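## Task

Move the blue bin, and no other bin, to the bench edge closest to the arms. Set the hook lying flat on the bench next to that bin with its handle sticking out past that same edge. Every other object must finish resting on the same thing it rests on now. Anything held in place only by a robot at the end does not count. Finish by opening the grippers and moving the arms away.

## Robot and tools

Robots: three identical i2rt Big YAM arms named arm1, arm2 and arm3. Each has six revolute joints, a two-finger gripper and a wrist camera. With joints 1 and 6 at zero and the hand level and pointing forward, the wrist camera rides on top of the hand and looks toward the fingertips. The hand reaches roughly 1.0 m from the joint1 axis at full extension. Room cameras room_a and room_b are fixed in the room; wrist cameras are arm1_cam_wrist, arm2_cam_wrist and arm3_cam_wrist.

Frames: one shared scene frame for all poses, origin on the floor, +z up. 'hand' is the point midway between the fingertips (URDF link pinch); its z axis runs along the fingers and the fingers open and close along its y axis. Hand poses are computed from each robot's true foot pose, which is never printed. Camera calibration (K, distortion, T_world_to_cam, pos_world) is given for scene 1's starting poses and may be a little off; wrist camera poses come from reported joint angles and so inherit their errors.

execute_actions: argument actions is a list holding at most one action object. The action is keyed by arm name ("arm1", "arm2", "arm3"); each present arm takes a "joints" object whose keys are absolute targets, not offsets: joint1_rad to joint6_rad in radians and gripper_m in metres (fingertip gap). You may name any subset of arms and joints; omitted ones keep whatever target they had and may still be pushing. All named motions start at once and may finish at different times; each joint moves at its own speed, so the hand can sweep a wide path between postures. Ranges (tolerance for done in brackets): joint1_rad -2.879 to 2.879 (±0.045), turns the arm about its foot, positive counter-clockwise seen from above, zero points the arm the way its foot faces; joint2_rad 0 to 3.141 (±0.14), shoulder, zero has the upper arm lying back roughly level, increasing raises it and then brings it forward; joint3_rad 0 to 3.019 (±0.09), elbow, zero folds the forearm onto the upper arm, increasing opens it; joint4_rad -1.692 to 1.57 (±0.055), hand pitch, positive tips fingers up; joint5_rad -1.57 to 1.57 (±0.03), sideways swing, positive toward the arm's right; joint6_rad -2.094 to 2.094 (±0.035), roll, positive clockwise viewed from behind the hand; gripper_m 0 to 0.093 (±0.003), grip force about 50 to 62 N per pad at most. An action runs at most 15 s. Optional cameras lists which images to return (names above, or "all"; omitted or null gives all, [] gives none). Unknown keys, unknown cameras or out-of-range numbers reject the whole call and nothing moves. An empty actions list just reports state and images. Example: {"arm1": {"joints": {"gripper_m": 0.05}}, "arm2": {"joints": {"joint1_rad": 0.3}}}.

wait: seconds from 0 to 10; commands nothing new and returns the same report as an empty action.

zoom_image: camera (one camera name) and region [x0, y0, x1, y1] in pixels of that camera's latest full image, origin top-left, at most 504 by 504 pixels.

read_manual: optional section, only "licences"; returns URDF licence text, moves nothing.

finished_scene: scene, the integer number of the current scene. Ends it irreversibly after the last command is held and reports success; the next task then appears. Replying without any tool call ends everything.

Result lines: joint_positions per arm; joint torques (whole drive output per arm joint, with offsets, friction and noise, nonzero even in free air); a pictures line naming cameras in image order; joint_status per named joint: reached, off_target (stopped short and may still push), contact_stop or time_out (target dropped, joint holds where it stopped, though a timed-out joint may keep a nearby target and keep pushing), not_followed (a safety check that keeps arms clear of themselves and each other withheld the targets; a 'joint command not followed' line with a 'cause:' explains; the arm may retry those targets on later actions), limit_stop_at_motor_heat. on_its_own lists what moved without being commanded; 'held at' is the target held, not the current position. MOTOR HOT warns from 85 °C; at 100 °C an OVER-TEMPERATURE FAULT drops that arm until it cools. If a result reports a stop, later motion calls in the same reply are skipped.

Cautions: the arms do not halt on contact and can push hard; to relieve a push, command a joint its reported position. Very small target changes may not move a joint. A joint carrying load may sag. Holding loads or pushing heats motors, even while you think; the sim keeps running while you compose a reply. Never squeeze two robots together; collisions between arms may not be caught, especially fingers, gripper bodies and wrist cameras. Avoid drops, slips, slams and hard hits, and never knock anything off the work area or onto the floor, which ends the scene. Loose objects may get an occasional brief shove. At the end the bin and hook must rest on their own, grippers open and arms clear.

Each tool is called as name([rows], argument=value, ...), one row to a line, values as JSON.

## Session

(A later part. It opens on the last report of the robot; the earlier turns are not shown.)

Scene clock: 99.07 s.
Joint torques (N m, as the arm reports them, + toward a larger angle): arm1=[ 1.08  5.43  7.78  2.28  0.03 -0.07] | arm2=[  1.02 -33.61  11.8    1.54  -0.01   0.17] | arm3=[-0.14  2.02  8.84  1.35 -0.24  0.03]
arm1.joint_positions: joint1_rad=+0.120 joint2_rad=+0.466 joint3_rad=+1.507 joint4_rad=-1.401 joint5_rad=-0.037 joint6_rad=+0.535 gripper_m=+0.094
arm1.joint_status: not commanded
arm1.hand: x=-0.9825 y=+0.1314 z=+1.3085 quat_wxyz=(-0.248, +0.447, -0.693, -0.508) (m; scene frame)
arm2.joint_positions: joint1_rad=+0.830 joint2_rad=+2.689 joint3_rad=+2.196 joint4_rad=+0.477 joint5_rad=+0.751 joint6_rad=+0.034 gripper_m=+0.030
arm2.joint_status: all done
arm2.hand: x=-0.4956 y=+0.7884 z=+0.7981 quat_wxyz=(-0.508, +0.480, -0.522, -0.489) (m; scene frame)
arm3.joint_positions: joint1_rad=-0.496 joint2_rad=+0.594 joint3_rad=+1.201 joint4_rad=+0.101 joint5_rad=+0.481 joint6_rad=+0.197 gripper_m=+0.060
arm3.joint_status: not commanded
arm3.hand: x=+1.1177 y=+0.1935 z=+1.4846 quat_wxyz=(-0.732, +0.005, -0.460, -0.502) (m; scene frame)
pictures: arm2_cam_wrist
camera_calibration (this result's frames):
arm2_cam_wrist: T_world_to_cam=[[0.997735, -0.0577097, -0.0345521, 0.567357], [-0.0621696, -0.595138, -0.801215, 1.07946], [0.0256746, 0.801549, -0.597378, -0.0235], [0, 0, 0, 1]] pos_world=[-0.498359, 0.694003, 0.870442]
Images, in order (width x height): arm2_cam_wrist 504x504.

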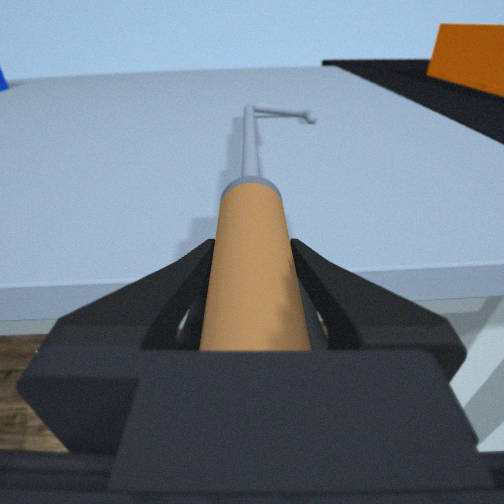

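execute_actions([
  {"arm2":{"joints":{"gripper_m":0.06}}},
], cameras=[])

execute_actions([
  {"arm2":{"joints":{"joint2_rad":1.6}}},
], cameras=[])

execute_actions([
  {"arm2":{"joints":{"joint1_rad":-0.3,"joint2_rad":0.6,"joint3_rad":1.2}},"arm1":{"joints":{"joint1_rad":-0.595,"joint2_rad":2.44,"joint3_rad":2.05,"joint4_rad":0.44,"joint5_rad":-0.6,"joint6_rad":-0.06}}},
], cameras=["arm1_cam_wrist"])

Scene clock: 104.30 s.
Joint torques (N m, as the arm reports them, + toward a larger angle): arm1=[ 1.01  5.46  7.79  2.27  0.04 -0.07] | arm2=[  1.01 -32.74  11.84   1.47   0.03   0.11] | arm3=[ 0.12  1.53  8.8   1.26 -0.29 -0.01]
arm1.joint_positions: joint1_rad=+0.120 joint2_rad=+0.466 joint3_rad=+1.507 joint4_rad=-1.401 joint5_rad=-0.037 joint6_rad=+0.535 gripper_m=+0.094
arm1.joint_status: not commanded
arm1.hand: x=-0.9825 y=+0.1314 z=+1.3085 quat_wxyz=(-0.248, +0.447, -0.693, -0.508) (m; scene frame)
arm2.joint_positions: joint1_rad=+0.832 joint2_rad=+2.678 joint3_rad=+2.196 joint4_rad=+0.477 joint5_rad=+0.750 joint6_rad=+0.041 gripper_m=+0.060
arm2.joint_status: all done
arm2.hand: x=-0.4979 y=+0.7880 z=+0.8081 quat_wxyz=(-0.506, +0.475, -0.522, -0.495) (m; scene frame)
arm3.joint_positions: joint1_rad=-0.496 joint2_rad=+0.594 joint3_rad=+1.201 joint4_rad=+0.101 joint5_rad=+0.481 joint6_rad=+0.197 gripper_m=+0.060
arm3.joint_status: not commanded
arm3.hand: x=+1.1177 y=+0.1935 z=+1.4846 quat_wxyz=(-0.732, +0.005, -0.460, -0.502) (m; scene frame)
pictures: none
No camera images: the call's "cameras" was empty. Leave "cameras" out to get every camera's image.

Scene clock: 106.57 s.
Joint torques (N m, as the arm reports them, + toward a larger angle): arm1=[ 1.05  5.42  7.8   2.27  0.03 -0.07] | arm2=[  0.65 -16.16   7.9    0.24  -0.26   0.05] | arm3=[ 0.02  1.6   8.86  1.42 -0.33  0.  ]
arm1.joint_positions: joint1_rad=+0.120 joint2_rad=+0.466 joint3_rad=+1.507 joint4_rad=-1.401 joint5_rad=-0.037 joint6_rad=+0.535 gripper_m=+0.094
arm1.joint_status: not commanded
arm1.hand: x=-0.9825 y=+0.1314 z=+1.3085 quat_wxyz=(-0.248, +0.447, -0.693, -0.508) (m; scene frame)
arm2.joint_positions: joint1_rad=+0.834 joint2_rad=+1.607 joint3_rad=+2.229 joint4_rad=+0.482 joint5_rad=+0.745 joint6_rad=+0.041 gripper_m=+0.060
arm2.joint_status: all done
arm2.hand: x=-0.2296 y=+0.4548 z=+1.6534 quat_wxyz=(-0.445, +0.036, -0.410, -0.795) (m; scene frame)
arm3.joint_positions: joint1_rad=-0.496 joint2_rad=+0.594 joint3_rad=+1.201 joint4_rad=+0.101 joint5_rad=+0.481 joint6_rad=+0.197 gripper_m=+0.060
arm3.joint_status: not commanded
arm3.hand: x=+1.1177 y=+0.1935 z=+1.4846 quat_wxyz=(-0.732, +0.005, -0.460, -0.502) (m; scene frame)
pictures: none
No camera images: the call's "cameras" was empty. Leave "cameras" out to get every camera's image.

Scene clock: 108.67 s.
Joint torques (N m, as the arm reports them, + toward a larger angle): arm1=[  1.17 -24.88  12.23   2.77  -0.12  -0.11] | arm2=[ 0.02  0.53  7.    0.2  -0.42  0.06] | arm3=[-0.43  2.13  8.94  1.4  -0.29 -0.02]
arm1.joint_positions: joint1_rad=-0.598 joint2_rad=+2.465 joint3_rad=+2.010 joint4_rad=+0.422 joint5_rad=-0.597 joint6_rad=-0.053 gripper_m=+0.094
arm1.joint_status: all done
arm1.hand: x=-0.4931 y=+0.7877 z=+0.8420 quat_wxyz=(-0.511, +0.508, -0.508, -0.471) (m; scene frame)
arm2.joint_positions: joint1_rad=-0.295 joint2_rad=+0.606 joint3_rad=+1.206 joint4_rad=+0.483 joint5_rad=+0.749 joint6_rad=+0.043 gripper_m=+0.060
arm2.joint_status: all done
arm2.hand: x=+0.1771 y=+0.0871 z=+1.5384 quat_wxyz=(-0.800, -0.189, -0.374, -0.430) (m; scene frame)
arm3.joint_positions: joint1_rad=-0.496 joint2_rad=+0.594 joint3_rad=+1.201 joint4_rad=+0.101 joint5_rad=+0.481 joint6_rad=+0.197 gripper_m=+0.060
arm3.joint_status: not commanded
arm3.hand: x=+1.1177 y=+0.1935 z=+1.4846 quat_wxyz=(-0.732, +0.005, -0.460, -0.502) (m; scene frame)
pictures: arm1_cam_wrist
camera_calibration (this result's frames):
arm1_cam_wrist: T_world_to_cam=[[0.999042, -0.0303494, 0.0315194, 0.493946], [0.00705548, -0.599188, -0.800577, 1.15738], [0.0431831, 0.800033, -0.5984, 0.0226735], [0, 0, 0, 1]] pos_world=[-0.502618, 0.690339, 0.92457]
Images, in order (width x height): arm1_cam_wrist 504x504.

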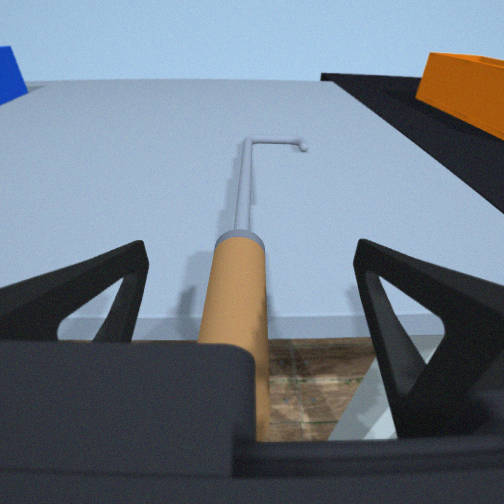

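Down ~3.3 cm.

execute_actions([
  {"arm1":{"joints":{"joint2_rad":2.525,"joint4_rad":0.45}}},
], cameras=["arm1_cam_wrist"])

Scene clock: 111.17 s.
Joint torques (N m, as the arm reports them, + toward a larger angle): arm1=[  1.05 -23.29  12.04   2.74  -0.14  -0.11] | arm2=[ 0.16  0.12  7.05  0.17 -0.4   0.06] | arm3=[ 0.64  1.73  8.94  1.3  -0.31  0.  ]
arm1.joint_positions: joint1_rad=-0.598 joint2_rad=+2.520 joint3_rad=+2.010 joint4_rad=+0.434 joint5_rad=-0.597 joint6_rad=-0.053 gripper_m=+0.094
arm1.joint_status: all done
arm1.hand: x=-0.4932 y=+0.7869 z=+0.7957 quat_wxyz=(-0.496, +0.511, -0.523, -0.469) (m; scene frame)
arm2.joint_positions: joint1_rad=-0.295 joint2_rad=+0.606 joint3_rad=+1.206 joint4_rad=+0.483 joint5_rad=+0.749 joint6_rad=+0.043 gripper_m=+0.060
arm2.joint_status: not commanded
arm2.hand: x=+0.1771 y=+0.0871 z=+1.5384 quat_wxyz=(-0.800, -0.189, -0.374, -0.430) (m; scene frame)
arm3.joint_positions: joint1_rad=-0.496 joint2_rad=+0.594 joint3_rad=+1.201 joint4_rad=+0.101 joint5_rad=+0.481 joint6_rad=+0.197 gripper_m=+0.060
arm3.joint_status: not commanded
arm3.hand: x=+1.1177 y=+0.1935 z=+1.4846 quat_wxyz=(-0.732, +0.005, -0.460, -0.502) (m; scene frame)
pictures: arm1_cam_wrist
camera_calibration (this result's frames):
arm1_cam_wrist: T_world_to_cam=[[0.99952, -0.0300773, 0.00736109, 0.514715], [-0.0130979, -0.626075, -0.779653, 1.11438], [0.0280585, 0.779182, -0.626169, 0.0266899], [0, 0, 0, 1]] pos_world=[-0.500621, 0.692373, 0.881756]
Images, in order (width x height): arm1_cam_wrist 504x504.

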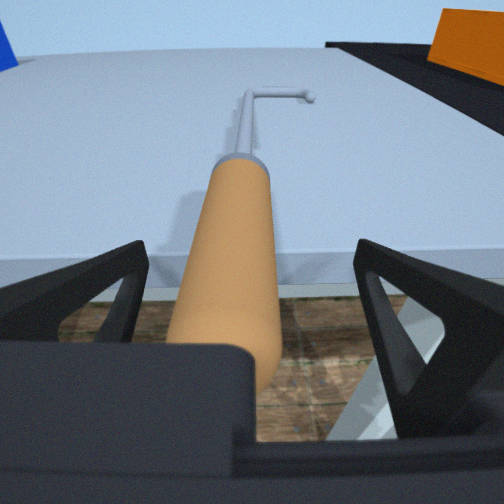

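execute_actions([
  {"arm1":{"joints":{"joint3_rad":2.105}}},
], cameras=["arm1_cam_wrist"])

execute_actions([
  {"arm1":{"joints":{"gripper_m":0.0}}},
], cameras=[])

execute_actions([
  {"arm1":{"joints":{"joint2_rad":2.2,"joint6_rad":1.57}}},
], cameras=["arm1_cam_wrist"])

Scene clock: 117.50 s.
Joint torques (N m, as the arm reports them, + toward a larger angle): arm1=[  1.06 -23.67  12.84   2.67  -0.12  -0.1 ] | arm2=[ 0.23  0.27  7.04  0.2  -0.39  0.04] | arm3=[ 0.12  1.83  8.8   1.29 -0.26 -0.01]
arm1.joint_positions: joint1_rad=-0.598 joint2_rad=+2.520 joint3_rad=+2.057 joint4_rad=+0.434 joint5_rad=-0.597 joint6_rad=-0.053 gripper_m=+0.094
arm1.joint_status: all done
arm1.hand: x=-0.4881 y=+0.7942 z=+0.8210 quat_wxyz=(-0.512, +0.508, -0.507, -0.471) (m; scene frame)
arm2.joint_positions: joint1_rad=-0.295 joint2_rad=+0.606 joint3_rad=+1.206 joint4_rad=+0.483 joint5_rad=+0.749 joint6_rad=+0.043 gripper_m=+0.060
arm2.joint_status: not commanded
arm2.hand: x=+0.1771 y=+0.0871 z=+1.5384 quat_wxyz=(-0.800, -0.189, -0.374, -0.430) (m; scene frame)
arm3.joint_positions: joint1_rad=-0.496 joint2_rad=+0.594 joint3_rad=+1.201 joint4_rad=+0.101 joint5_rad=+0.481 joint6_rad=+0.197 gripper_m=+0.060
arm3.joint_status: not commanded
arm3.hand: x=+1.1177 y=+0.1935 z=+1.4846 quat_wxyz=(-0.732, +0.005, -0.460, -0.502) (m; scene frame)
pictures: arm1_cam_wrist
camera_calibration (this result's frames):
arm1_cam_wrist: T_world_to_cam=[[0.998981, -0.0300336, 0.0336826, 0.487772], [0.00911431, -0.596724, -0.802395, 1.14494], [0.044198, 0.801884, -0.595842, 0.0016068], [0, 0, 0, 1]] pos_world=[-0.497782, 0.696574, 0.903222]
Images, in order (width x height): arm1_cam_wrist 504x504.

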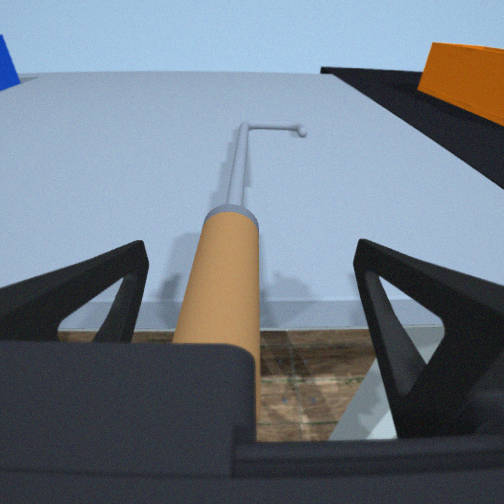

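Scene clock: 118.23 s.
Joint torques (N m, as the arm reports them, + toward a larger angle): arm1=[  0.82 -22.87  12.83   2.71   0.08  -0.08] | arm2=[ 0.17  0.27  7.08  0.22 -0.41  0.05] | arm3=[ 0.02  1.61  8.97  1.25 -0.27 -0.01]
arm1.joint_positions: joint1_rad=-0.596 joint2_rad=+2.520 joint3_rad=+2.057 joint4_rad=+0.434 joint5_rad=-0.602 joint6_rad=-0.054 gripper_m=+0.029
arm1.joint_status: gripper_m off_target (ended at +0.029, target +0.000)
arm1.hand: x=-0.4907 y=+0.7953 z=+0.8210 quat_wxyz=(-0.511, +0.510, -0.505, -0.473) (m; scene frame)
arm2.joint_positions: joint1_rad=-0.295 joint2_rad=+0.606 joint3_rad=+1.206 joint4_rad=+0.483 joint5_rad=+0.749 joint6_rad=+0.043 gripper_m=+0.060
arm2.joint_status: not commanded
arm2.hand: x=+0.1771 y=+0.0871 z=+1.5384 quat_wxyz=(-0.800, -0.189, -0.374, -0.430) (m; scene frame)
arm3.joint_positions: joint1_rad=-0.496 joint2_rad=+0.594 joint3_rad=+1.201 joint4_rad=+0.101 joint5_rad=+0.481 joint6_rad=+0.197 gripper_m=+0.060
arm3.joint_status: not commanded
arm3.hand: x=+1.1177 y=+0.1935 z=+1.4846 quat_wxyz=(-0.732, +0.005, -0.460, -0.502) (m; scene frame)
pictures: none
No camera images: the call's "cameras" was empty. Leave "cameras" out to get every camera's image.

Scene clock: 121.73 s.
Joint torques (N m, as the arm reports them, + toward a larger angle): arm1=[  0.93 -24.73  13.62   2.69   0.31   0.6 ] | arm2=[ 0.24  0.14  7.07  0.18 -0.39  0.05] | arm3=[ 0.02  2.17  8.81  1.16 -0.3  -0.03]
arm1.joint_positions: joint1_rad=-0.596 joint2_rad=+2.232 joint3_rad=+2.058 joint4_rad=+0.433 joint5_rad=-0.605 joint6_rad=+1.510 gripper_m=+0.029
arm1.joint_status: joint6_rad time_out (moved +1.564 of +1.624); the others done
arm1.on_its_own: joint6_rad reads +1.510 and still pushes toward +1.570 since a time_out
arm1.hand: x=-0.5128 y=+0.7698 z=+1.0791 quat_wxyz=(-0.089, +0.064, -0.628, -0.771) (m; scene frame)
arm2.joint_positions: joint1_rad=-0.295 joint2_rad=+0.606 joint3_rad=+1.206 joint4_rad=+0.483 joint5_rad=+0.749 joint6_rad=+0.043 gripper_m=+0.060
arm2.joint_status: not commanded
arm2.hand: x=+0.1771 y=+0.0871 z=+1.5384 quat_wxyz=(-0.800, -0.189, -0.374, -0.430) (m; scene frame)
arm3.joint_positions: joint1_rad=-0.496 joint2_rad=+0.594 joint3_rad=+1.201 joint4_rad=+0.101 joint5_rad=+0.481 joint6_rad=+0.197 gripper_m=+0.060
arm3.joint_status: not commanded
arm3.hand: x=+1.1177 y=+0.1935 z=+1.4846 quat_wxyz=(-0.732, +0.005, -0.460, -0.502) (m; scene frame)
pictures: arm1_cam_wrist
camera_calibration (this result's frames):
arm1_cam_wrist: T_world_to_cam=[[0.209345, 0.205732, -0.955954, 0.984531], [-0.808915, -0.512829, -0.287511, 0.298083], [-0.549391, 0.833475, 0.0590613, -0.859309], [0, 0, 0, 1]] pos_world=[-0.43708, 0.666529, 1.07762]
Images, in order (width x height): arm1_cam_wrist 504x504.

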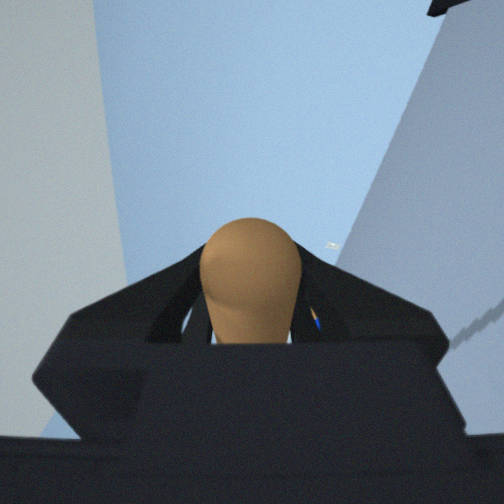

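execute_actions(actions=[], cameras=["room_a","room_b"])

zoom_image(camera="room_b", region=[60, 130, 220, 260])

zoom_image(camera="room_a", region=[290, 200, 450, 320])

Scene clock: 124.10 s.
Joint torques (N m, as the arm reports them, + toward a larger angle): arm1=[  0.94 -24.62  13.6    2.69   0.3    0.6 ] | arm2=[ 0.32  0.25  7.07  0.17 -0.4   0.06] | arm3=[ 0.62  1.97  8.91  1.26 -0.25 -0.03]
arm1.joint_positions: joint1_rad=-0.596 joint2_rad=+2.232 joint3_rad=+2.058 joint4_rad=+0.433 joint5_rad=-0.605 joint6_rad=+1.510 gripper_m=+0.029
arm1.joint_status: joint6_rad time_out (moved +1.564 of +1.624); the others done
arm1.on_its_own: joint6_rad reads +1.510 and still pushes toward +1.570 since a time_out
arm1.hand: x=-0.5128 y=+0.7698 z=+1.0791 quat_wxyz=(-0.089, +0.064, -0.628, -0.771) (m; scene frame)
arm2.joint_positions: joint1_rad=-0.295 joint2_rad=+0.606 joint3_rad=+1.206 joint4_rad=+0.483 joint5_rad=+0.749 joint6_rad=+0.043 gripper_m=+0.060
arm2.joint_status: not commanded
arm2.hand: x=+0.1771 y=+0.0871 z=+1.5384 quat_wxyz=(-0.800, -0.189, -0.374, -0.430) (m; scene frame)
arm3.joint_positions: joint1_rad=-0.496 joint2_rad=+0.594 joint3_rad=+1.201 joint4_rad=+0.101 joint5_rad=+0.481 joint6_rad=+0.197 gripper_m=+0.060
arm3.joint_status: not commanded
arm3.hand: x=+1.1177 y=+0.1935 z=+1.4846 quat_wxyz=(-0.732, +0.005, -0.460, -0.502) (m; scene frame)
pictures: room_a, room_b
Images, in order (width x height): room_a 504x504, room_b 504x504.

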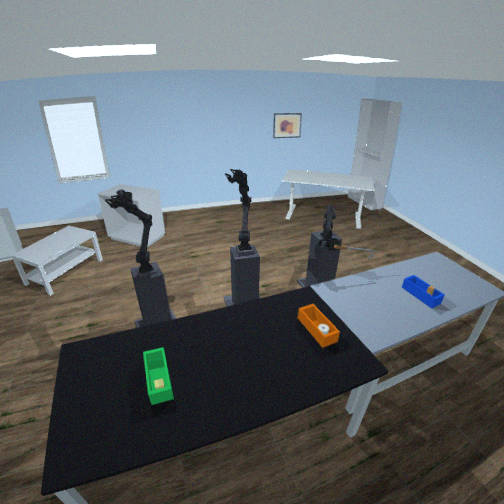

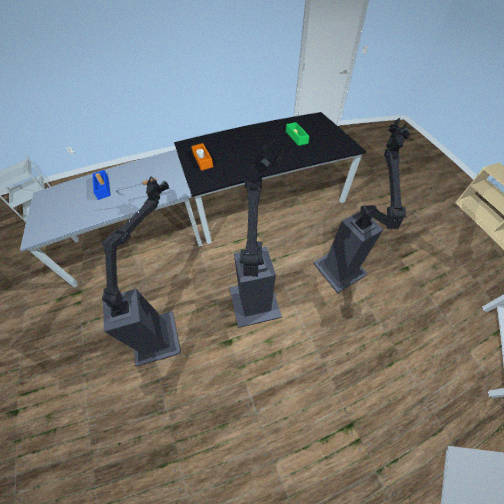

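Region (60, 130, 220, 260) of room_b's 504x504 image, scaled by 3.150, with more detail than that image has; it fills the top 410 rows of this view, and the rest is white.

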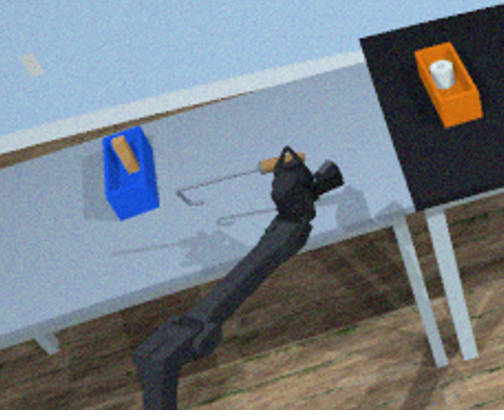

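Region (290, 200, 450, 320) of room_a's 504x504 image, scaled by 3.150, with more detail than that image has; it fills the top 378 rows of this view, and the rest is white.

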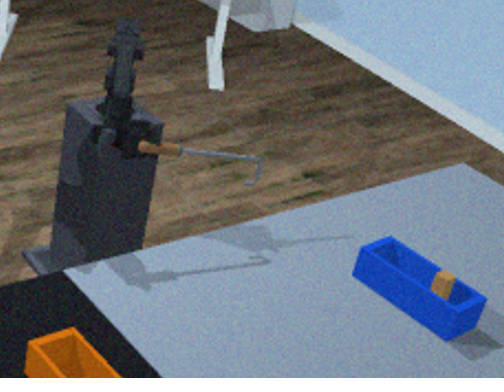

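execute_actions([
  {"arm1":{"joints":{"joint1_rad":-0.15,"joint2_rad":2.06,"joint3_rad":1.72,"joint4_rad":1.1,"joint5_rad":0.0,"joint6_rad":0.0}}},
], cameras=["arm1_cam_wrist","room_a"])

zoom_image(camera="room_a", region=[290, 200, 450, 320])

Scene clock: 136.90 s.
Joint torques (N m, as the arm reports them, + toward a larger angle): arm1=[  0.54 -24.91  11.88   3.62  -0.03  -0.13] | arm2=[ 0.15  0.24  7.04  0.14 -0.38  0.05] | arm3=[-0.2   2.6   8.83  1.28 -0.27 -0.02]
arm1.joint_positions: joint1_rad=-0.146 joint2_rad=+2.120 joint3_rad=+1.682 joint4_rad=+1.055 joint5_rad=+0.002 joint6_rad=+0.011 gripper_m=+0.029
arm1.joint_status: all done
arm1.hand: x=-0.8123 y=+0.8039 z=+1.0984 quat_wxyz=(-0.681, +0.295, -0.355, -0.569) (m; scene frame)
arm2.joint_positions: joint1_rad=-0.295 joint2_rad=+0.606 joint3_rad=+1.206 joint4_rad=+0.483 joint5_rad=+0.749 joint6_rad=+0.043 gripper_m=+0.060
arm2.joint_status: not commanded
arm2.hand: x=+0.1771 y=+0.0871 z=+1.5384 quat_wxyz=(-0.800, -0.189, -0.374, -0.430) (m; scene frame)
arm3.joint_positions: joint1_rad=-0.496 joint2_rad=+0.594 joint3_rad=+1.201 joint4_rad=+0.101 joint5_rad=+0.481 joint6_rad=+0.197 gripper_m=+0.060
arm3.joint_status: not commanded
arm3.hand: x=+1.1177 y=+0.1935 z=+1.4846 quat_wxyz=(-0.732, +0.005, -0.460, -0.502) (m; scene frame)
pictures: arm1_cam_wrist, room_a
camera_calibration (this result's frames):
arm1_cam_wrist: T_world_to_cam=[[0.9861, -0.166093, -0.0044642, 0.943436], [-0.00381876, 0.00420518, -0.999984, 1.09967], [0.166109, 0.986101, 0.00351246, -0.533948], [0, 0, 0, 1]] pos_world=[-0.837429, 0.6786, 1.10574]
Images, in order (width x height): arm1_cam_wrist 504x504, room_a 504x504.

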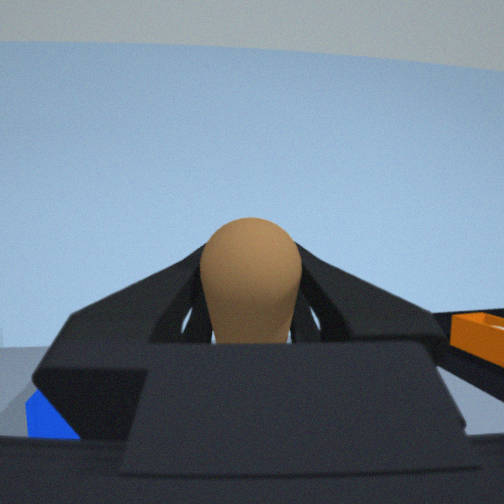

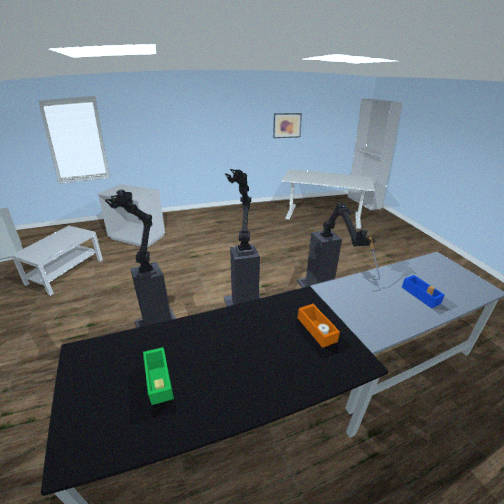

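Region (290, 200, 450, 320) of room_a's 504x504 image, scaled by 3.150, with more detail than that image has; it fills the top 378 rows of this view, and the rest is white.

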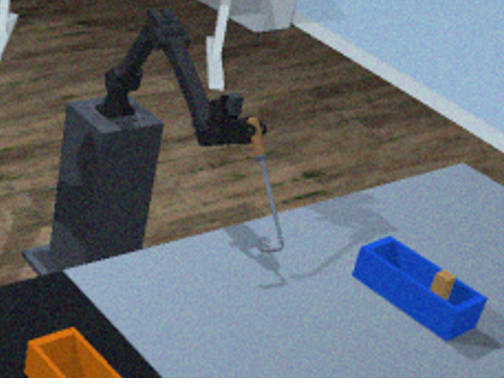

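execute_actions([
  {"arm1":{"joints":{"joint4_rad":1.5}}},
], cameras=[])

execute_actions([
  {"arm1":{"joints":{"joint2_rad":2.3}}},
], cameras=["arm1_cam_wrist","room_a"])

zoom_image(camera="room_a", region=[290, 200, 450, 320])

Scene clock: 146.27 s.
Joint torques (N m, as the arm reports them, + toward a larger angle): arm1=[  0.49 -23.34  11.28   2.69  -0.02  -0.13] | arm2=[ 0.06  0.05  7.1   0.2  -0.41  0.05] | arm3=[ 0.02  1.87  8.72  1.29 -0.27 -0.01]
arm1.joint_positions: joint1_rad=-0.146 joint2_rad=+2.120 joint3_rad=+1.682 joint4_rad=+1.460 joint5_rad=+0.002 joint6_rad=+0.010 gripper_m=+0.029
arm1.joint_status: all done
arm1.hand: x=-0.8260 y=+0.7334 z=+1.1664 quat_wxyz=(-0.738, +0.176, -0.210, -0.617) (m; scene frame)
arm2.joint_positions: joint1_rad=-0.295 joint2_rad=+0.606 joint3_rad=+1.206 joint4_rad=+0.483 joint5_rad=+0.749 joint6_rad=+0.043 gripper_m=+0.060
arm2.joint_status: not commanded
arm2.hand: x=+0.1771 y=+0.0871 z=+1.5384 quat_wxyz=(-0.800, -0.189, -0.374, -0.430) (m; scene frame)
arm3.joint_positions: joint1_rad=-0.496 joint2_rad=+0.594 joint3_rad=+1.201 joint4_rad=+0.101 joint5_rad=+0.481 joint6_rad=+0.197 gripper_m=+0.060
arm3.joint_status: not commanded
arm3.hand: x=+1.1177 y=+0.1935 z=+1.4846 quat_wxyz=(-0.732, +0.005, -0.460, -0.502) (m; scene frame)
pictures: none
No camera images: the call's "cameras" was empty. Leave "cameras" out to get every camera's image.

Scene clock: 147.47 s.
Joint torques (N m, as the arm reports them, + toward a larger angle): arm1=[  0.51 -25.63  10.75   2.25  -0.02  -0.09] | arm2=[ 0.11  0.27  7.01  0.16 -0.4   0.06] | arm3=[ 0.2   2.09  9.04  1.38 -0.26 -0.01]
arm1.joint_positions: joint1_rad=-0.146 joint2_rad=+2.365 joint3_rad=+1.678 joint4_rad=+1.478 joint5_rad=+0.002 joint6_rad=+0.007 gripper_m=+0.029
arm1.joint_status: all done
arm1.hand: x=-0.8146 y=+0.7872 z=+0.9799 quat_wxyz=(-0.710, +0.246, -0.294, -0.591) (m; scene frame)
arm2.joint_positions: joint1_rad=-0.295 joint2_rad=+0.606 joint3_rad=+1.206 joint4_rad=+0.483 joint5_rad=+0.749 joint6_rad=+0.043 gripper_m=+0.060
arm2.joint_status: not commanded
arm2.hand: x=+0.1771 y=+0.0871 z=+1.5384 quat_wxyz=(-0.800, -0.189, -0.374, -0.430) (m; scene frame)
arm3.joint_positions: joint1_rad=-0.496 joint2_rad=+0.594 joint3_rad=+1.201 joint4_rad=+0.101 joint5_rad=+0.481 joint6_rad=+0.197 gripper_m=+0.060
arm3.joint_status: not commanded
arm3.hand: x=+1.1177 y=+0.1935 z=+1.4846 quat_wxyz=(-0.732, +0.005, -0.460, -0.502) (m; scene frame)
pictures: arm1_cam_wrist, room_a
camera_calibration (this result's frames):
arm1_cam_wrist: T_world_to_cam=[[0.985908, -0.167279, 0.00175438, 0.937028], [0.0311586, 0.173318, -0.984373, 0.861331], [0.164361, 0.970556, 0.176088, -0.674955], [0, 0, 0, 1]] pos_world=[-0.839725, 0.662542, 0.965078]
Images, in order (width x height): arm1_cam_wrist 504x504, room_a 504x504.

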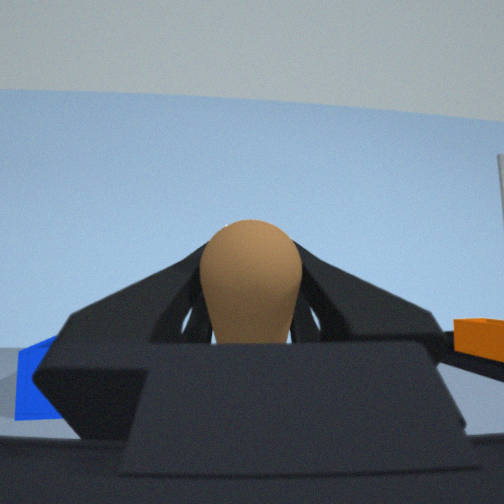

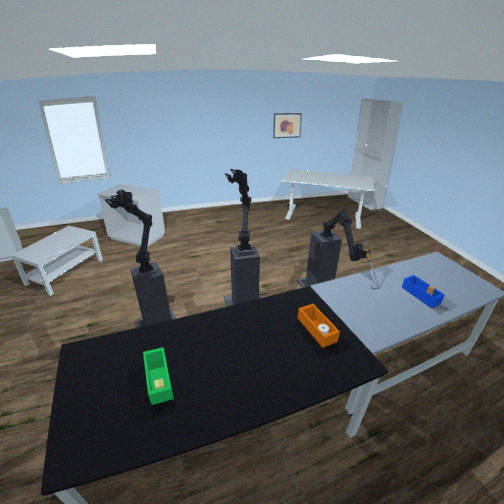

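Region (290, 200, 450, 320) of room_a's 504x504 image, scaled by 3.150, with more detail than that image has; it fills the top 378 rows of this view, and the rest is white.

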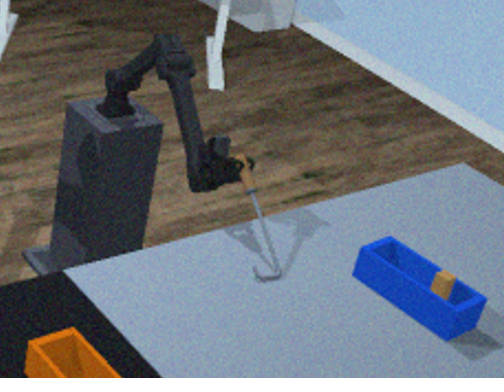

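execute_actions([
  {"arm1":{"joints":{"joint2_rad":2.16,"joint3_rad":1.34,"joint4_rad":1.29}}},
], cameras=["arm1_cam_wrist"])

execute_actions([
  {"arm1":{"joints":{"joint2_rad":2.09,"joint3_rad":1.23,"joint4_rad":0.97}}},
], cameras=["arm1_cam_wrist"])

Scene clock: 152.50 s.
Joint torques (N m, as the arm reports them, + toward a larger angle): arm1=[  0.54 -18.65   7.99   1.48  -0.02  -0.07] | arm2=[ 0.01  0.25  7.07  0.2  -0.4   0.05] | arm3=[ 0.28  1.77  8.93  1.2  -0.32 -0.05]
arm1.joint_positions: joint1_rad=-0.146 joint2_rad=+2.167 joint3_rad=+1.326 joint4_rad=+1.294 joint5_rad=+0.002 joint6_rad=+0.005 gripper_m=+0.029
arm1.joint_status: all done
arm1.hand: x=-0.8219 y=+0.7460 z=+0.9293 quat_wxyz=(-0.651, +0.341, -0.409, -0.541) (m; scene frame)
arm2.joint_positions: joint1_rad=-0.295 joint2_rad=+0.606 joint3_rad=+1.206 joint4_rad=+0.483 joint5_rad=+0.749 joint6_rad=+0.043 gripper_m=+0.060
arm2.joint_status: not commanded
arm2.hand: x=+0.1771 y=+0.0871 z=+1.5384 quat_wxyz=(-0.800, -0.189, -0.374, -0.430) (m; scene frame)
arm3.joint_positions: joint1_rad=-0.496 joint2_rad=+0.594 joint3_rad=+1.201 joint4_rad=+0.101 joint5_rad=+0.481 joint6_rad=+0.197 gripper_m=+0.060
arm3.joint_status: not commanded
arm3.hand: x=+1.1177 y=+0.1935 z=+1.4846 quat_wxyz=(-0.732, +0.005, -0.460, -0.502) (m; scene frame)
pictures: arm1_cam_wrist
camera_calibration (this result's frames):
arm1_cam_wrist: T_world_to_cam=[[0.985329, -0.170655, -0.00204687, 0.943017], [-0.0292101, -0.156812, -0.987196, 1.01818], [0.168149, 0.972773, -0.159496, -0.311549], [0, 0, 0, 1]] pos_world=[-0.847053, 0.623661, 0.957384]
Images, in order (width x height): arm1_cam_wrist 504x504.

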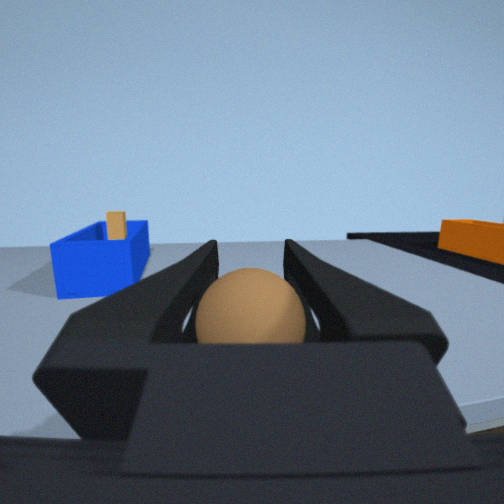

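Scene clock: 153.53 s.
Joint torques (N m, as the arm reports them, + toward a larger angle): arm1=[  0.54 -19.77   7.34   1.37  -0.03  -0.08] | arm2=[ 0.01  0.22  7.06  0.24 -0.4   0.05] | arm3=[-0.53  1.97  8.73  1.23 -0.27 -0.02]
arm1.joint_positions: joint1_rad=-0.146 joint2_rad=+2.122 joint3_rad=+1.222 joint4_rad=+0.983 joint5_rad=+0.002 joint6_rad=+0.005 gripper_m=+0.029
arm1.joint_status: all done
arm1.hand: x=-0.8224 y=+0.7397 z=+0.8396 quat_wxyz=(-0.565, +0.434, -0.522, -0.468) (m; scene frame)
arm2.joint_positions: joint1_rad=-0.295 joint2_rad=+0.606 joint3_rad=+1.206 joint4_rad=+0.483 joint5_rad=+0.749 joint6_rad=+0.043 gripper_m=+0.060
arm2.joint_status: not commanded
arm2.hand: x=+0.1771 y=+0.0871 z=+1.5384 quat_wxyz=(-0.800, -0.189, -0.374, -0.430) (m; scene frame)
arm3.joint_positions: joint1_rad=-0.496 joint2_rad=+0.594 joint3_rad=+1.201 joint4_rad=+0.101 joint5_rad=+0.481 joint6_rad=+0.197 gripper_m=+0.060
arm3.joint_status: not commanded
arm3.hand: x=+1.1177 y=+0.1935 z=+1.4846 quat_wxyz=(-0.732, +0.005, -0.460, -0.502) (m; scene frame)
pictures: arm1_cam_wrist
camera_calibration (this result's frames):
arm1_cam_wrist: T_world_to_cam=[[0.984573, -0.17488, -0.00579185, 0.94791], [-0.0933004, -0.496703, -0.862891, 1.02298], [0.148025, 0.85012, -0.505357, 0.0449768], [0, 0, 0, 1]] pos_world=[-0.8445, 0.635652, 0.91094]
Images, in order (width x height): arm1_cam_wrist 504x504.

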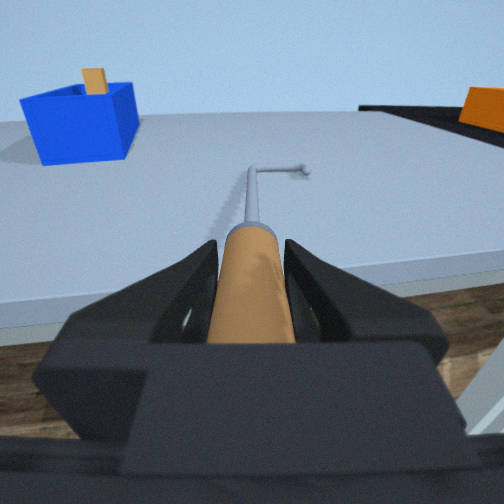

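execute_actions([
  {"arm1":{"joints":{"joint2_rad":2.2,"joint3_rad":1.45,"joint4_rad":0.87}}},
], cameras=["arm1_cam_wrist"])

Scene clock: 158.47 s.
Joint torques (N m, as the arm reports them, + toward a larger angle): arm1=[  0.53 -19.    12.08   1.92  -0.02  -0.08] | arm2=[ 0.26  0.2   7.04  0.18 -0.39  0.04] | arm3=[ 0.31  2.04  8.83  1.35 -0.29 -0.02]
arm1.joint_positions: joint1_rad=-0.146 joint2_rad=+2.201 joint3_rad=+1.392 joint4_rad=+0.872 joint5_rad=+0.002 joint6_rad=+0.005 gripper_m=+0.029
arm1.joint_status: all done
arm1.hand: x=-0.8135 y=+0.7872 z=+0.8357 quat_wxyz=(-0.560, +0.439, -0.528, -0.463) (m; scene frame)
arm2.joint_positions: joint1_rad=-0.295 joint2_rad=+0.606 joint3_rad=+1.206 joint4_rad=+0.483 joint5_rad=+0.749 joint6_rad=+0.043 gripper_m=+0.060
arm2.joint_status: not commanded
arm2.hand: x=+0.1771 y=+0.0871 z=+1.5384 quat_wxyz=(-0.800, -0.189, -0.374, -0.430) (m; scene frame)
arm3.joint_positions: joint1_rad=-0.496 joint2_rad=+0.594 joint3_rad=+1.201 joint4_rad=+0.101 joint5_rad=+0.481 joint6_rad=+0.197 gripper_m=+0.060
arm3.joint_status: not commanded
arm3.hand: x=+1.1177 y=+0.1935 z=+1.4846 quat_wxyz=(-0.732, +0.005, -0.460, -0.502) (m; scene frame)
pictures: arm1_cam_wrist
camera_calibration (this result's frames):
arm1_cam_wrist: T_world_to_cam=[[0.984524, -0.175147, -0.00597183, 0.947752], [-0.09662, -0.514055, -0.852298, 1.04616], [0.146207, 0.839685, -0.523022, 0.0228178], [0, 0, 0, 1]] pos_world=[-0.835341, 0.68462, 0.909236]
Images, in order (width x height): arm1_cam_wrist 504x504.

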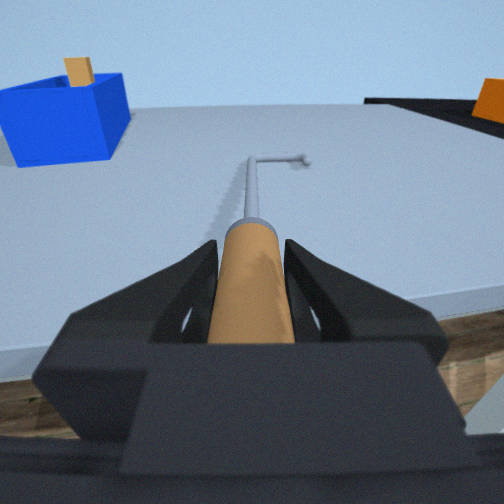

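Open slightly, lower with q4, regrip.

execute_actions([
  {"arm1":{"joints":{"gripper_m":0.05}}},
], cameras=[])

execute_actions([
  {"arm1":{"joints":{"joint4_rad":0.75}}},
], cameras=["arm1_cam_wrist"])

Scene clock: 162.37 s.
Joint torques (N m, as the arm reports them, + toward a larger angle): arm1=[  0.53 -19.08  11.26   1.92  -0.02  -0.08] | arm2=[ 0.09  0.31  7.07  0.15 -0.4   0.05] | arm3=[-0.21  2.26  8.88  1.34 -0.27 -0.02]
arm1.joint_positions: joint1_rad=-0.146 joint2_rad=+2.201 joint3_rad=+1.401 joint4_rad=+0.872 joint5_rad=+0.002 joint6_rad=+0.005 gripper_m=+0.050
arm1.joint_status: all done
arm1.hand: x=-0.8131 y=+0.7895 z=+0.8404 quat_wxyz=(-0.562, +0.437, -0.525, -0.466) (m; scene frame)
arm2.joint_positions: joint1_rad=-0.295 joint2_rad=+0.606 joint3_rad=+1.206 joint4_rad=+0.483 joint5_rad=+0.749 joint6_rad=+0.043 gripper_m=+0.060
arm2.joint_status: not commanded
arm2.hand: x=+0.1771 y=+0.0871 z=+1.5384 quat_wxyz=(-0.800, -0.189, -0.374, -0.430) (m; scene frame)
arm3.joint_positions: joint1_rad=-0.496 joint2_rad=+0.594 joint3_rad=+1.201 joint4_rad=+0.101 joint5_rad=+0.481 joint6_rad=+0.197 gripper_m=+0.060
arm3.joint_status: not commanded
arm3.hand: x=+1.1177 y=+0.1935 z=+1.4846 quat_wxyz=(-0.732, +0.005, -0.460, -0.502) (m; scene frame)
pictures: none
No camera images: the call's "cameras" was empty. Leave "cameras" out to get every camera's image.

Scene clock: 163.17 s.
Joint torques (N m, as the arm reports them, + toward a larger angle): arm1=[  0.5  -19.13  11.04   1.63  -0.02  -0.07] | arm2=[ 0.07  0.18  7.05  0.13 -0.39  0.04] | arm3=[-0.47  2.25  8.91  1.36 -0.25 -0.03]
arm1.joint_positions: joint1_rad=-0.146 joint2_rad=+2.201 joint3_rad=+1.405 joint4_rad=+0.758 joint5_rad=+0.002 joint6_rad=+0.005 gripper_m=+0.050
arm1.joint_status: all done
arm1.hand: x=-0.8127 y=+0.7907 z=+0.8142 quat_wxyz=(-0.533, +0.462, -0.556, -0.441) (m; scene frame)
arm2.joint_positions: joint1_rad=-0.295 joint2_rad=+0.606 joint3_rad=+1.206 joint4_rad=+0.483 joint5_rad=+0.749 joint6_rad=+0.043 gripper_m=+0.060
arm2.joint_status: not commanded
arm2.hand: x=+0.1771 y=+0.0871 z=+1.5384 quat_wxyz=(-0.800, -0.189, -0.374, -0.430) (m; scene frame)
arm3.joint_positions: joint1_rad=-0.496 joint2_rad=+0.594 joint3_rad=+1.201 joint4_rad=+0.101 joint5_rad=+0.481 joint6_rad=+0.197 gripper_m=+0.060
arm3.joint_status: not commanded
arm3.hand: x=+1.1177 y=+0.1935 z=+1.4846 quat_wxyz=(-0.732, +0.005, -0.460, -0.502) (m; scene frame)
pictures: arm1_cam_wrist
camera_calibration (this result's frames):
arm1_cam_wrist: T_world_to_cam=[[0.984276, -0.176506, -0.00677213, 0.94896], [-0.112332, -0.595901, -0.795162, 1.03514], [0.136316, 0.78342, -0.606359, 0.11278], [0, 0, 0, 1]] pos_world=[-0.833134, 0.695982, 0.897912]
Images, in order (width x height): arm1_cam_wrist 504x504.

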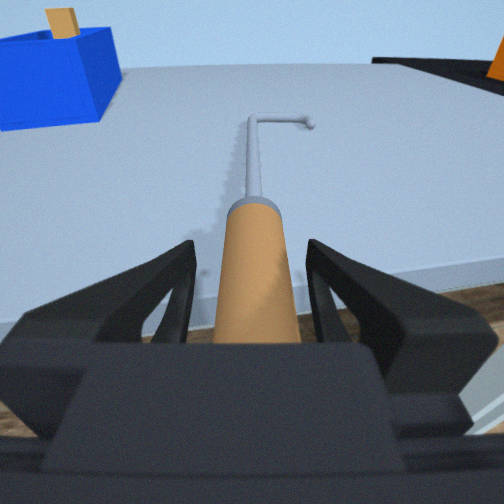

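execute_actions([
  {"arm1":{"joints":{"joint2_rad":2.235}}},
], cameras=["arm1_cam_wrist"])

Scene clock: 166.07 s.
Joint torques (N m, as the arm reports them, + toward a larger angle): arm1=[  0.51 -17.95  10.83   1.63  -0.03  -0.07] | arm2=[ 0.14  0.32  7.07  0.16 -0.4   0.05] | arm3=[ 0.62  2.27  8.87  1.18 -0.27 -0.04]
arm1.joint_positions: joint1_rad=-0.146 joint2_rad=+2.220 joint3_rad=+1.406 joint4_rad=+0.758 joint5_rad=+0.002 joint6_rad=+0.005 gripper_m=+0.050
arm1.joint_status: all done
arm1.hand: x=-0.8126 y=+0.7905 z=+0.8000 quat_wxyz=(-0.528, +0.466, -0.560, -0.436) (m; scene frame)
arm2.joint_positions: joint1_rad=-0.295 joint2_rad=+0.606 joint3_rad=+1.206 joint4_rad=+0.483 joint5_rad=+0.749 joint6_rad=+0.043 gripper_m=+0.060
arm2.joint_status: not commanded
arm2.hand: x=+0.1771 y=+0.0871 z=+1.5384 quat_wxyz=(-0.800, -0.189, -0.374, -0.430) (m; scene frame)
arm3.joint_positions: joint1_rad=-0.496 joint2_rad=+0.594 joint3_rad=+1.201 joint4_rad=+0.101 joint5_rad=+0.481 joint6_rad=+0.197 gripper_m=+0.060
arm3.joint_status: not commanded
arm3.hand: x=+1.1177 y=+0.1935 z=+1.4846 quat_wxyz=(-0.732, +0.005, -0.460, -0.502) (m; scene frame)
pictures: arm1_cam_wrist
camera_calibration (this result's frames):
arm1_cam_wrist: T_world_to_cam=[[0.984232, -0.17675, -0.00689663, 0.949018], [-0.114953, -0.60951, -0.7844, 1.02374], [0.134439, 0.772824, -0.620217, 0.122271], [0, 0, 0, 1]] pos_world=[-0.83281, 0.697224, 0.885401]
Images, in order (width x height): arm1_cam_wrist 504x504.

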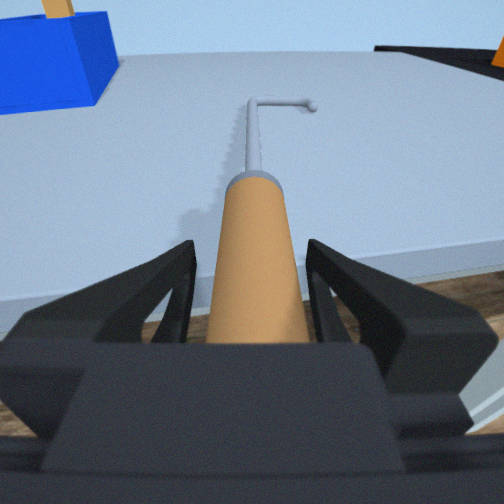

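execute_actions([
  {"arm1":{"joints":{"gripper_m":0.0}}},
], cameras=[])

execute_actions([
  {"arm1":{"joints":{"joint2_rad":1.85,"joint6_rad":1.57}}},
], cameras=["arm1_cam_wrist"])

Scene clock: 169.23 s.
Joint torques (N m, as the arm reports them, + toward a larger angle): arm1=[  0.52 -18.02  10.84   1.61  -0.04  -0.07] | arm2=[ 0.3   0.27  7.07  0.18 -0.4   0.06] | arm3=[-0.08  1.73  8.83  1.35 -0.25 -0.04]
arm1.joint_positions: joint1_rad=-0.146 joint2_rad=+2.220 joint3_rad=+1.406 joint4_rad=+0.758 joint5_rad=+0.002 joint6_rad=+0.005 gripper_m=+0.030
arm1.joint_status: gripper_m off_target (ended at +0.030, target +0.000)
arm1.hand: x=-0.8126 y=+0.7905 z=+0.8000 quat_wxyz=(-0.528, +0.466, -0.560, -0.436) (m; scene frame)
arm2.joint_positions: joint1_rad=-0.295 joint2_rad=+0.606 joint3_rad=+1.206 joint4_rad=+0.483 joint5_rad=+0.749 joint6_rad=+0.043 gripper_m=+0.060
arm2.joint_status: not commanded
arm2.hand: x=+0.1771 y=+0.0871 z=+1.5384 quat_wxyz=(-0.800, -0.189, -0.374, -0.430) (m; scene frame)
arm3.joint_positions: joint1_rad=-0.496 joint2_rad=+0.594 joint3_rad=+1.201 joint4_rad=+0.101 joint5_rad=+0.481 joint6_rad=+0.197 gripper_m=+0.060
arm3.joint_status: not commanded
arm3.hand: x=+1.1177 y=+0.1935 z=+1.4846 quat_wxyz=(-0.732, +0.005, -0.460, -0.502) (m; scene frame)
pictures: none
No camera images: the call's "cameras" was empty. Leave "cameras" out to get every camera's image.

Scene clock: 172.70 s.
Joint torques (N m, as the arm reports them, + toward a larger angle): arm1=[  0.68 -19.64  12.55   3.18   0.13   0.43] | arm2=[ 0.16  0.36  7.05  0.19 -0.4   0.05] | arm3=[-0.63  1.68  8.87  1.39 -0.27 -0.01]
arm1.joint_positions: joint1_rad=-0.147 joint2_rad=+1.881 joint3_rad=+1.406 joint4_rad=+0.724 joint5_rad=-0.003 joint6_rad=+1.524 gripper_m=+0.030
arm1.joint_status: joint6_rad time_out (moved +1.519 of +1.565); the others done
arm1.on_its_own: joint6_rad reads +1.524 and still pushes toward +1.570 since a time_out
arm1.hand: x=-0.8194 y=+0.7604 z=+1.0562 quat_wxyz=(-0.093, -0.039, -0.615, -0.782) (m; scene frame)
arm2.joint_positions: joint1_rad=-0.295 joint2_rad=+0.606 joint3_rad=+1.206 joint4_rad=+0.483 joint5_rad=+0.749 joint6_rad=+0.043 gripper_m=+0.060
arm2.joint_status: not commanded
arm2.hand: x=+0.1771 y=+0.0871 z=+1.5384 quat_wxyz=(-0.800, -0.189, -0.374, -0.430) (m; scene frame)
arm3.joint_positions: joint1_rad=-0.496 joint2_rad=+0.594 joint3_rad=+1.201 joint4_rad=+0.101 joint5_rad=+0.481 joint6_rad=+0.197 gripper_m=+0.060
arm3.joint_status: not commanded
arm3.hand: x=+1.1177 y=+0.1935 z=+1.4846 quat_wxyz=(-0.732, +0.005, -0.460, -0.502) (m; scene frame)
pictures: arm1_cam_wrist
camera_calibration (this result's frames):
arm1_cam_wrist: T_world_to_cam=[[0.0904054, 0.236013, -0.967535, 0.920504], [-0.904833, -0.386402, -0.178803, -0.250895], [-0.416057, 0.891623, 0.17862, -1.07984], [0, 0, 0, 1]] pos_world=[-0.759512, 0.648612, 1.03864]
Images, in order (width x height): arm1_cam_wrist 504x504.

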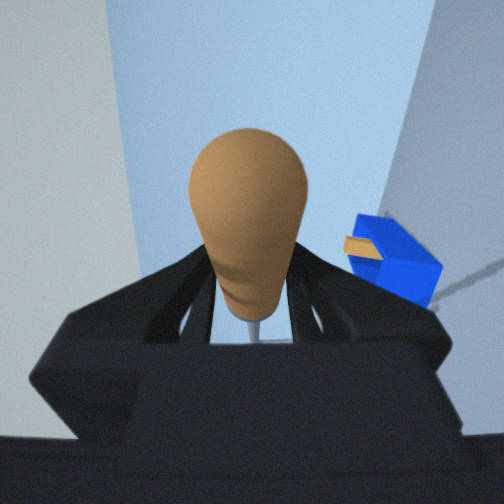

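execute_actions([
  {"arm1":{"joints":{"joint2_rad":1.9,"joint3_rad":2.2,"joint4_rad":-0.4}}},
], cameras=[])

execute_actions([
  {"arm1":{"joints":{"joint4_rad":-1.65}}},
], cameras=["arm1_cam_wrist","room_a"])

Scene clock: 179.93 s.
Joint torques (N m, as the arm reports them, + toward a larger angle): arm1=[  0.53 -21.68  15.86   2.93   0.05   0.34] | arm2=[ 0.13  0.25  7.06  0.19 -0.39  0.05] | arm3=[-0.12  1.34  8.74  1.31 -0.32 -0.04]
arm1.joint_positions: joint1_rad=-0.147 joint2_rad=+1.934 joint3_rad=+2.129 joint4_rad=-0.417 joint5_rad=+0.000 joint6_rad=+1.531 gripper_m=+0.030
arm1.joint_status: all done
arm1.on_its_own: joint6_rad reads +1.531 and still pushes toward +1.570 since a time_out
arm1.hand: x=-0.8096 y=+0.8145 z=+1.1801 quat_wxyz=(-0.073, -0.055, -0.781, -0.618) (m; scene frame)
arm2.joint_positions: joint1_rad=-0.295 joint2_rad=+0.606 joint3_rad=+1.206 joint4_rad=+0.483 joint5_rad=+0.749 joint6_rad=+0.043 gripper_m=+0.060
arm2.joint_status: not commanded
arm2.hand: x=+0.1771 y=+0.0871 z=+1.5384 quat_wxyz=(-0.800, -0.189, -0.374, -0.430) (m; scene frame)
arm3.joint_positions: joint1_rad=-0.496 joint2_rad=+0.594 joint3_rad=+1.201 joint4_rad=+0.101 joint5_rad=+0.481 joint6_rad=+0.197 gripper_m=+0.060
arm3.joint_status: not commanded
arm3.hand: x=+1.1177 y=+0.1935 z=+1.4846 quat_wxyz=(-0.732, +0.005, -0.460, -0.502) (m; scene frame)
pictures: none
No camera images: the call's "cameras" was empty. Leave "cameras" out to get every camera's image.

Scene clock: 181.67 s.
Joint torques (N m, as the arm reports them, + toward a larger angle): arm1=[  0.69 -19.95  14.45  -0.01  -0.14   0.12] | arm2=[ 0.14  0.34  7.05  0.21 -0.4   0.05] | arm3=[-0.33  1.76  8.79  1.17 -0.29 -0.04]
arm1.joint_positions: joint1_rad=-0.147 joint2_rad=+1.934 joint3_rad=+2.129 joint4_rad=-1.642 joint5_rad=+0.006 joint6_rad=+1.559 gripper_m=+0.030
arm1.joint_status: all done
arm1.hand: x=-0.8463 y=+0.6069 z=+0.9918 quat_wxyz=(-0.013, -0.087, -0.994, -0.058) (m; scene frame)
arm2.joint_positions: joint1_rad=-0.295 joint2_rad=+0.606 joint3_rad=+1.206 joint4_rad=+0.483 joint5_rad=+0.749 joint6_rad=+0.043 gripper_m=+0.060
arm2.joint_status: not commanded
arm2.hand: x=+0.1771 y=+0.0871 z=+1.5384 quat_wxyz=(-0.800, -0.189, -0.374, -0.430) (m; scene frame)
arm3.joint_positions: joint1_rad=-0.496 joint2_rad=+0.594 joint3_rad=+1.201 joint4_rad=+0.101 joint5_rad=+0.481 joint6_rad=+0.197 gripper_m=+0.060
arm3.joint_status: not commanded
arm3.hand: x=+1.1177 y=+0.1935 z=+1.4846 quat_wxyz=(-0.732, +0.005, -0.460, -0.502) (m; scene frame)
pictures: arm1_cam_wrist, room_a
camera_calibration (this result's frames):
arm1_cam_wrist: T_world_to_cam=[[-0.180518, -0.975398, -0.12654, 0.568645], [-0.828096, 0.0812996, 0.554659, -1.29242], [-0.530726, 0.204913, -0.822399, 0.369883], [0, 0, 0, 1]] pos_world=[-0.771293, 0.583934, 1.093]
Images, in order (width x height): arm1_cam_wrist 504x504, room_a 504x504.

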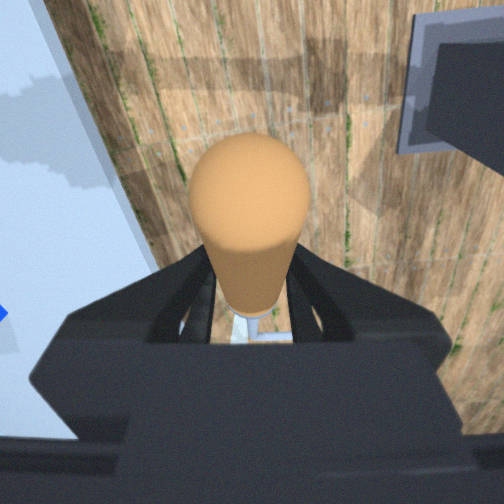

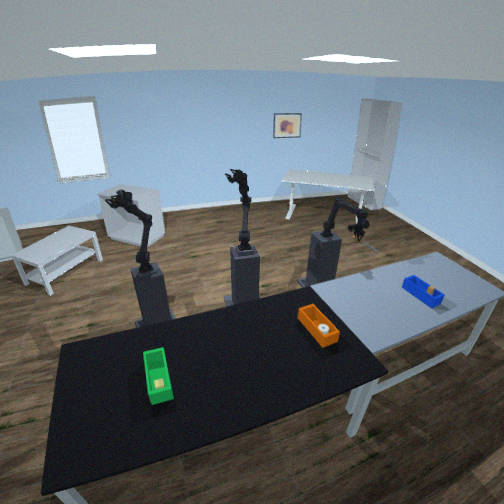

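execute_actions([
  {"arm1":{"joints":{"joint5_rad":-0.55}}},
], cameras=["arm1_cam_wrist"])

Scene clock: 186.23 s.
Joint torques (N m, as the arm reports them, + toward a larger angle): arm1=[  0.57 -19.87  14.54  -0.02  -1.04   0.09] | arm2=[ 0.1   0.18  7.07  0.13 -0.41  0.04] | arm3=[-0.06  1.76  8.9   1.36 -0.32 -0.01]
arm1.joint_positions: joint1_rad=-0.147 joint2_rad=+1.934 joint3_rad=+2.129 joint4_rad=-1.642 joint5_rad=-0.530 joint6_rad=+1.561 gripper_m=+0.030
arm1.joint_status: all done
arm1.hand: x=-0.9334 y=+0.6205 z=+1.0145 quat_wxyz=(+0.251, -0.070, -0.962, -0.082) (m; scene frame)
arm2.joint_positions: joint1_rad=-0.295 joint2_rad=+0.606 joint3_rad=+1.206 joint4_rad=+0.483 joint5_rad=+0.749 joint6_rad=+0.043 gripper_m=+0.060
arm2.joint_status: not commanded
arm2.hand: x=+0.1771 y=+0.0871 z=+1.5384 quat_wxyz=(-0.800, -0.189, -0.374, -0.430) (m; scene frame)
arm3.joint_positions: joint1_rad=-0.496 joint2_rad=+0.594 joint3_rad=+1.201 joint4_rad=+0.101 joint5_rad=+0.481 joint6_rad=+0.197 gripper_m=+0.060
arm3.joint_status: not commanded
arm3.hand: x=+1.1177 y=+0.1935 z=+1.4846 quat_wxyz=(-0.732, +0.005, -0.460, -0.502) (m; scene frame)
pictures: arm1_cam_wrist
camera_calibration (this result's frames):
arm1_cam_wrist: T_world_to_cam=[[-0.186873, -0.97429, -0.125849, 0.561774], [-0.440354, -0.0314393, 0.897273, -1.29398], [-0.878161, 0.223094, -0.423157, -0.401034], [0, 0, 0, 1]] pos_world=[-0.817002, 0.596117, 1.06205]
Images, in order (width x height): arm1_cam_wrist 504x504.

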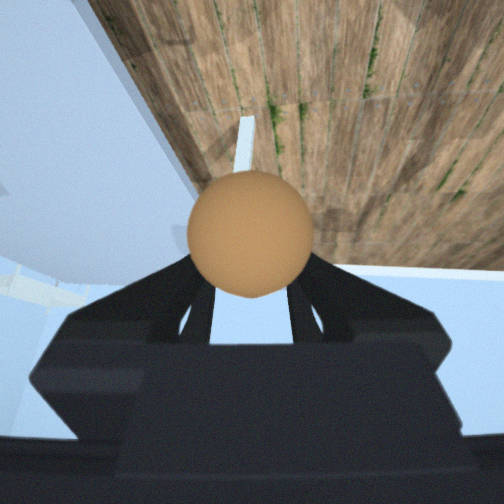

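Slipped to ~40°. Continue swinging.

execute_actions([
  {"arm1":{"joints":{"joint5_rad":-1.05}}},
], cameras=["arm1_cam_wrist"])

Scene clock: 189.50 s.
Joint torques (N m, as the arm reports them, + toward a larger angle): arm1=[  0.78 -19.75  14.42  -0.03  -1.48   0.09] | arm2=[-0.08  0.06  7.04  0.21 -0.4   0.05] | arm3=[-0.21  1.46  8.79  1.26 -0.28 -0.04]
arm1.joint_positions: joint1_rad=-0.147 joint2_rad=+1.934 joint3_rad=+2.129 joint4_rad=-1.642 joint5_rad=-1.024 joint6_rad=+1.561 gripper_m=+0.030
arm1.joint_status: all done
arm1.hand: x=-0.9940 y=+0.6249 z=+1.0726 quat_wxyz=(+0.478, -0.048, -0.871, -0.099) (m; scene frame)
arm2.joint_positions: joint1_rad=-0.295 joint2_rad=+0.606 joint3_rad=+1.206 joint4_rad=+0.483 joint5_rad=+0.749 joint6_rad=+0.043 gripper_m=+0.060
arm2.joint_status: not commanded
arm2.hand: x=+0.1771 y=+0.0871 z=+1.5384 quat_wxyz=(-0.800, -0.189, -0.374, -0.430) (m; scene frame)
arm3.joint_positions: joint1_rad=-0.496 joint2_rad=+0.594 joint3_rad=+1.201 joint4_rad=+0.101 joint5_rad=+0.481 joint6_rad=+0.197 gripper_m=+0.060
arm3.joint_status: not commanded
arm3.hand: x=+1.1177 y=+0.1935 z=+1.4846 quat_wxyz=(-0.732, +0.005, -0.460, -0.502) (m; scene frame)
pictures: arm1_cam_wrist
camera_calibration (this result's frames):
arm1_cam_wrist: T_world_to_cam=[[-0.190505, -0.973944, -0.12305, 0.555221], [0.0295337, -0.130975, 0.990946, -0.943891], [-0.981242, 0.185146, 0.0537155, -1.02095], [0, 0, 0, 1]] pos_world=[-0.868147, 0.606152, 1.05851]
Images, in order (width x height): arm1_cam_wrist 504x504.

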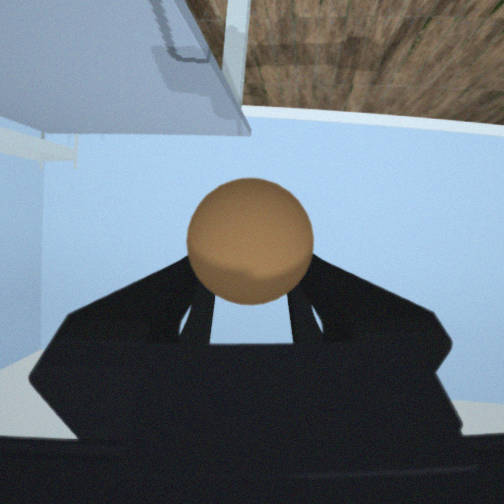

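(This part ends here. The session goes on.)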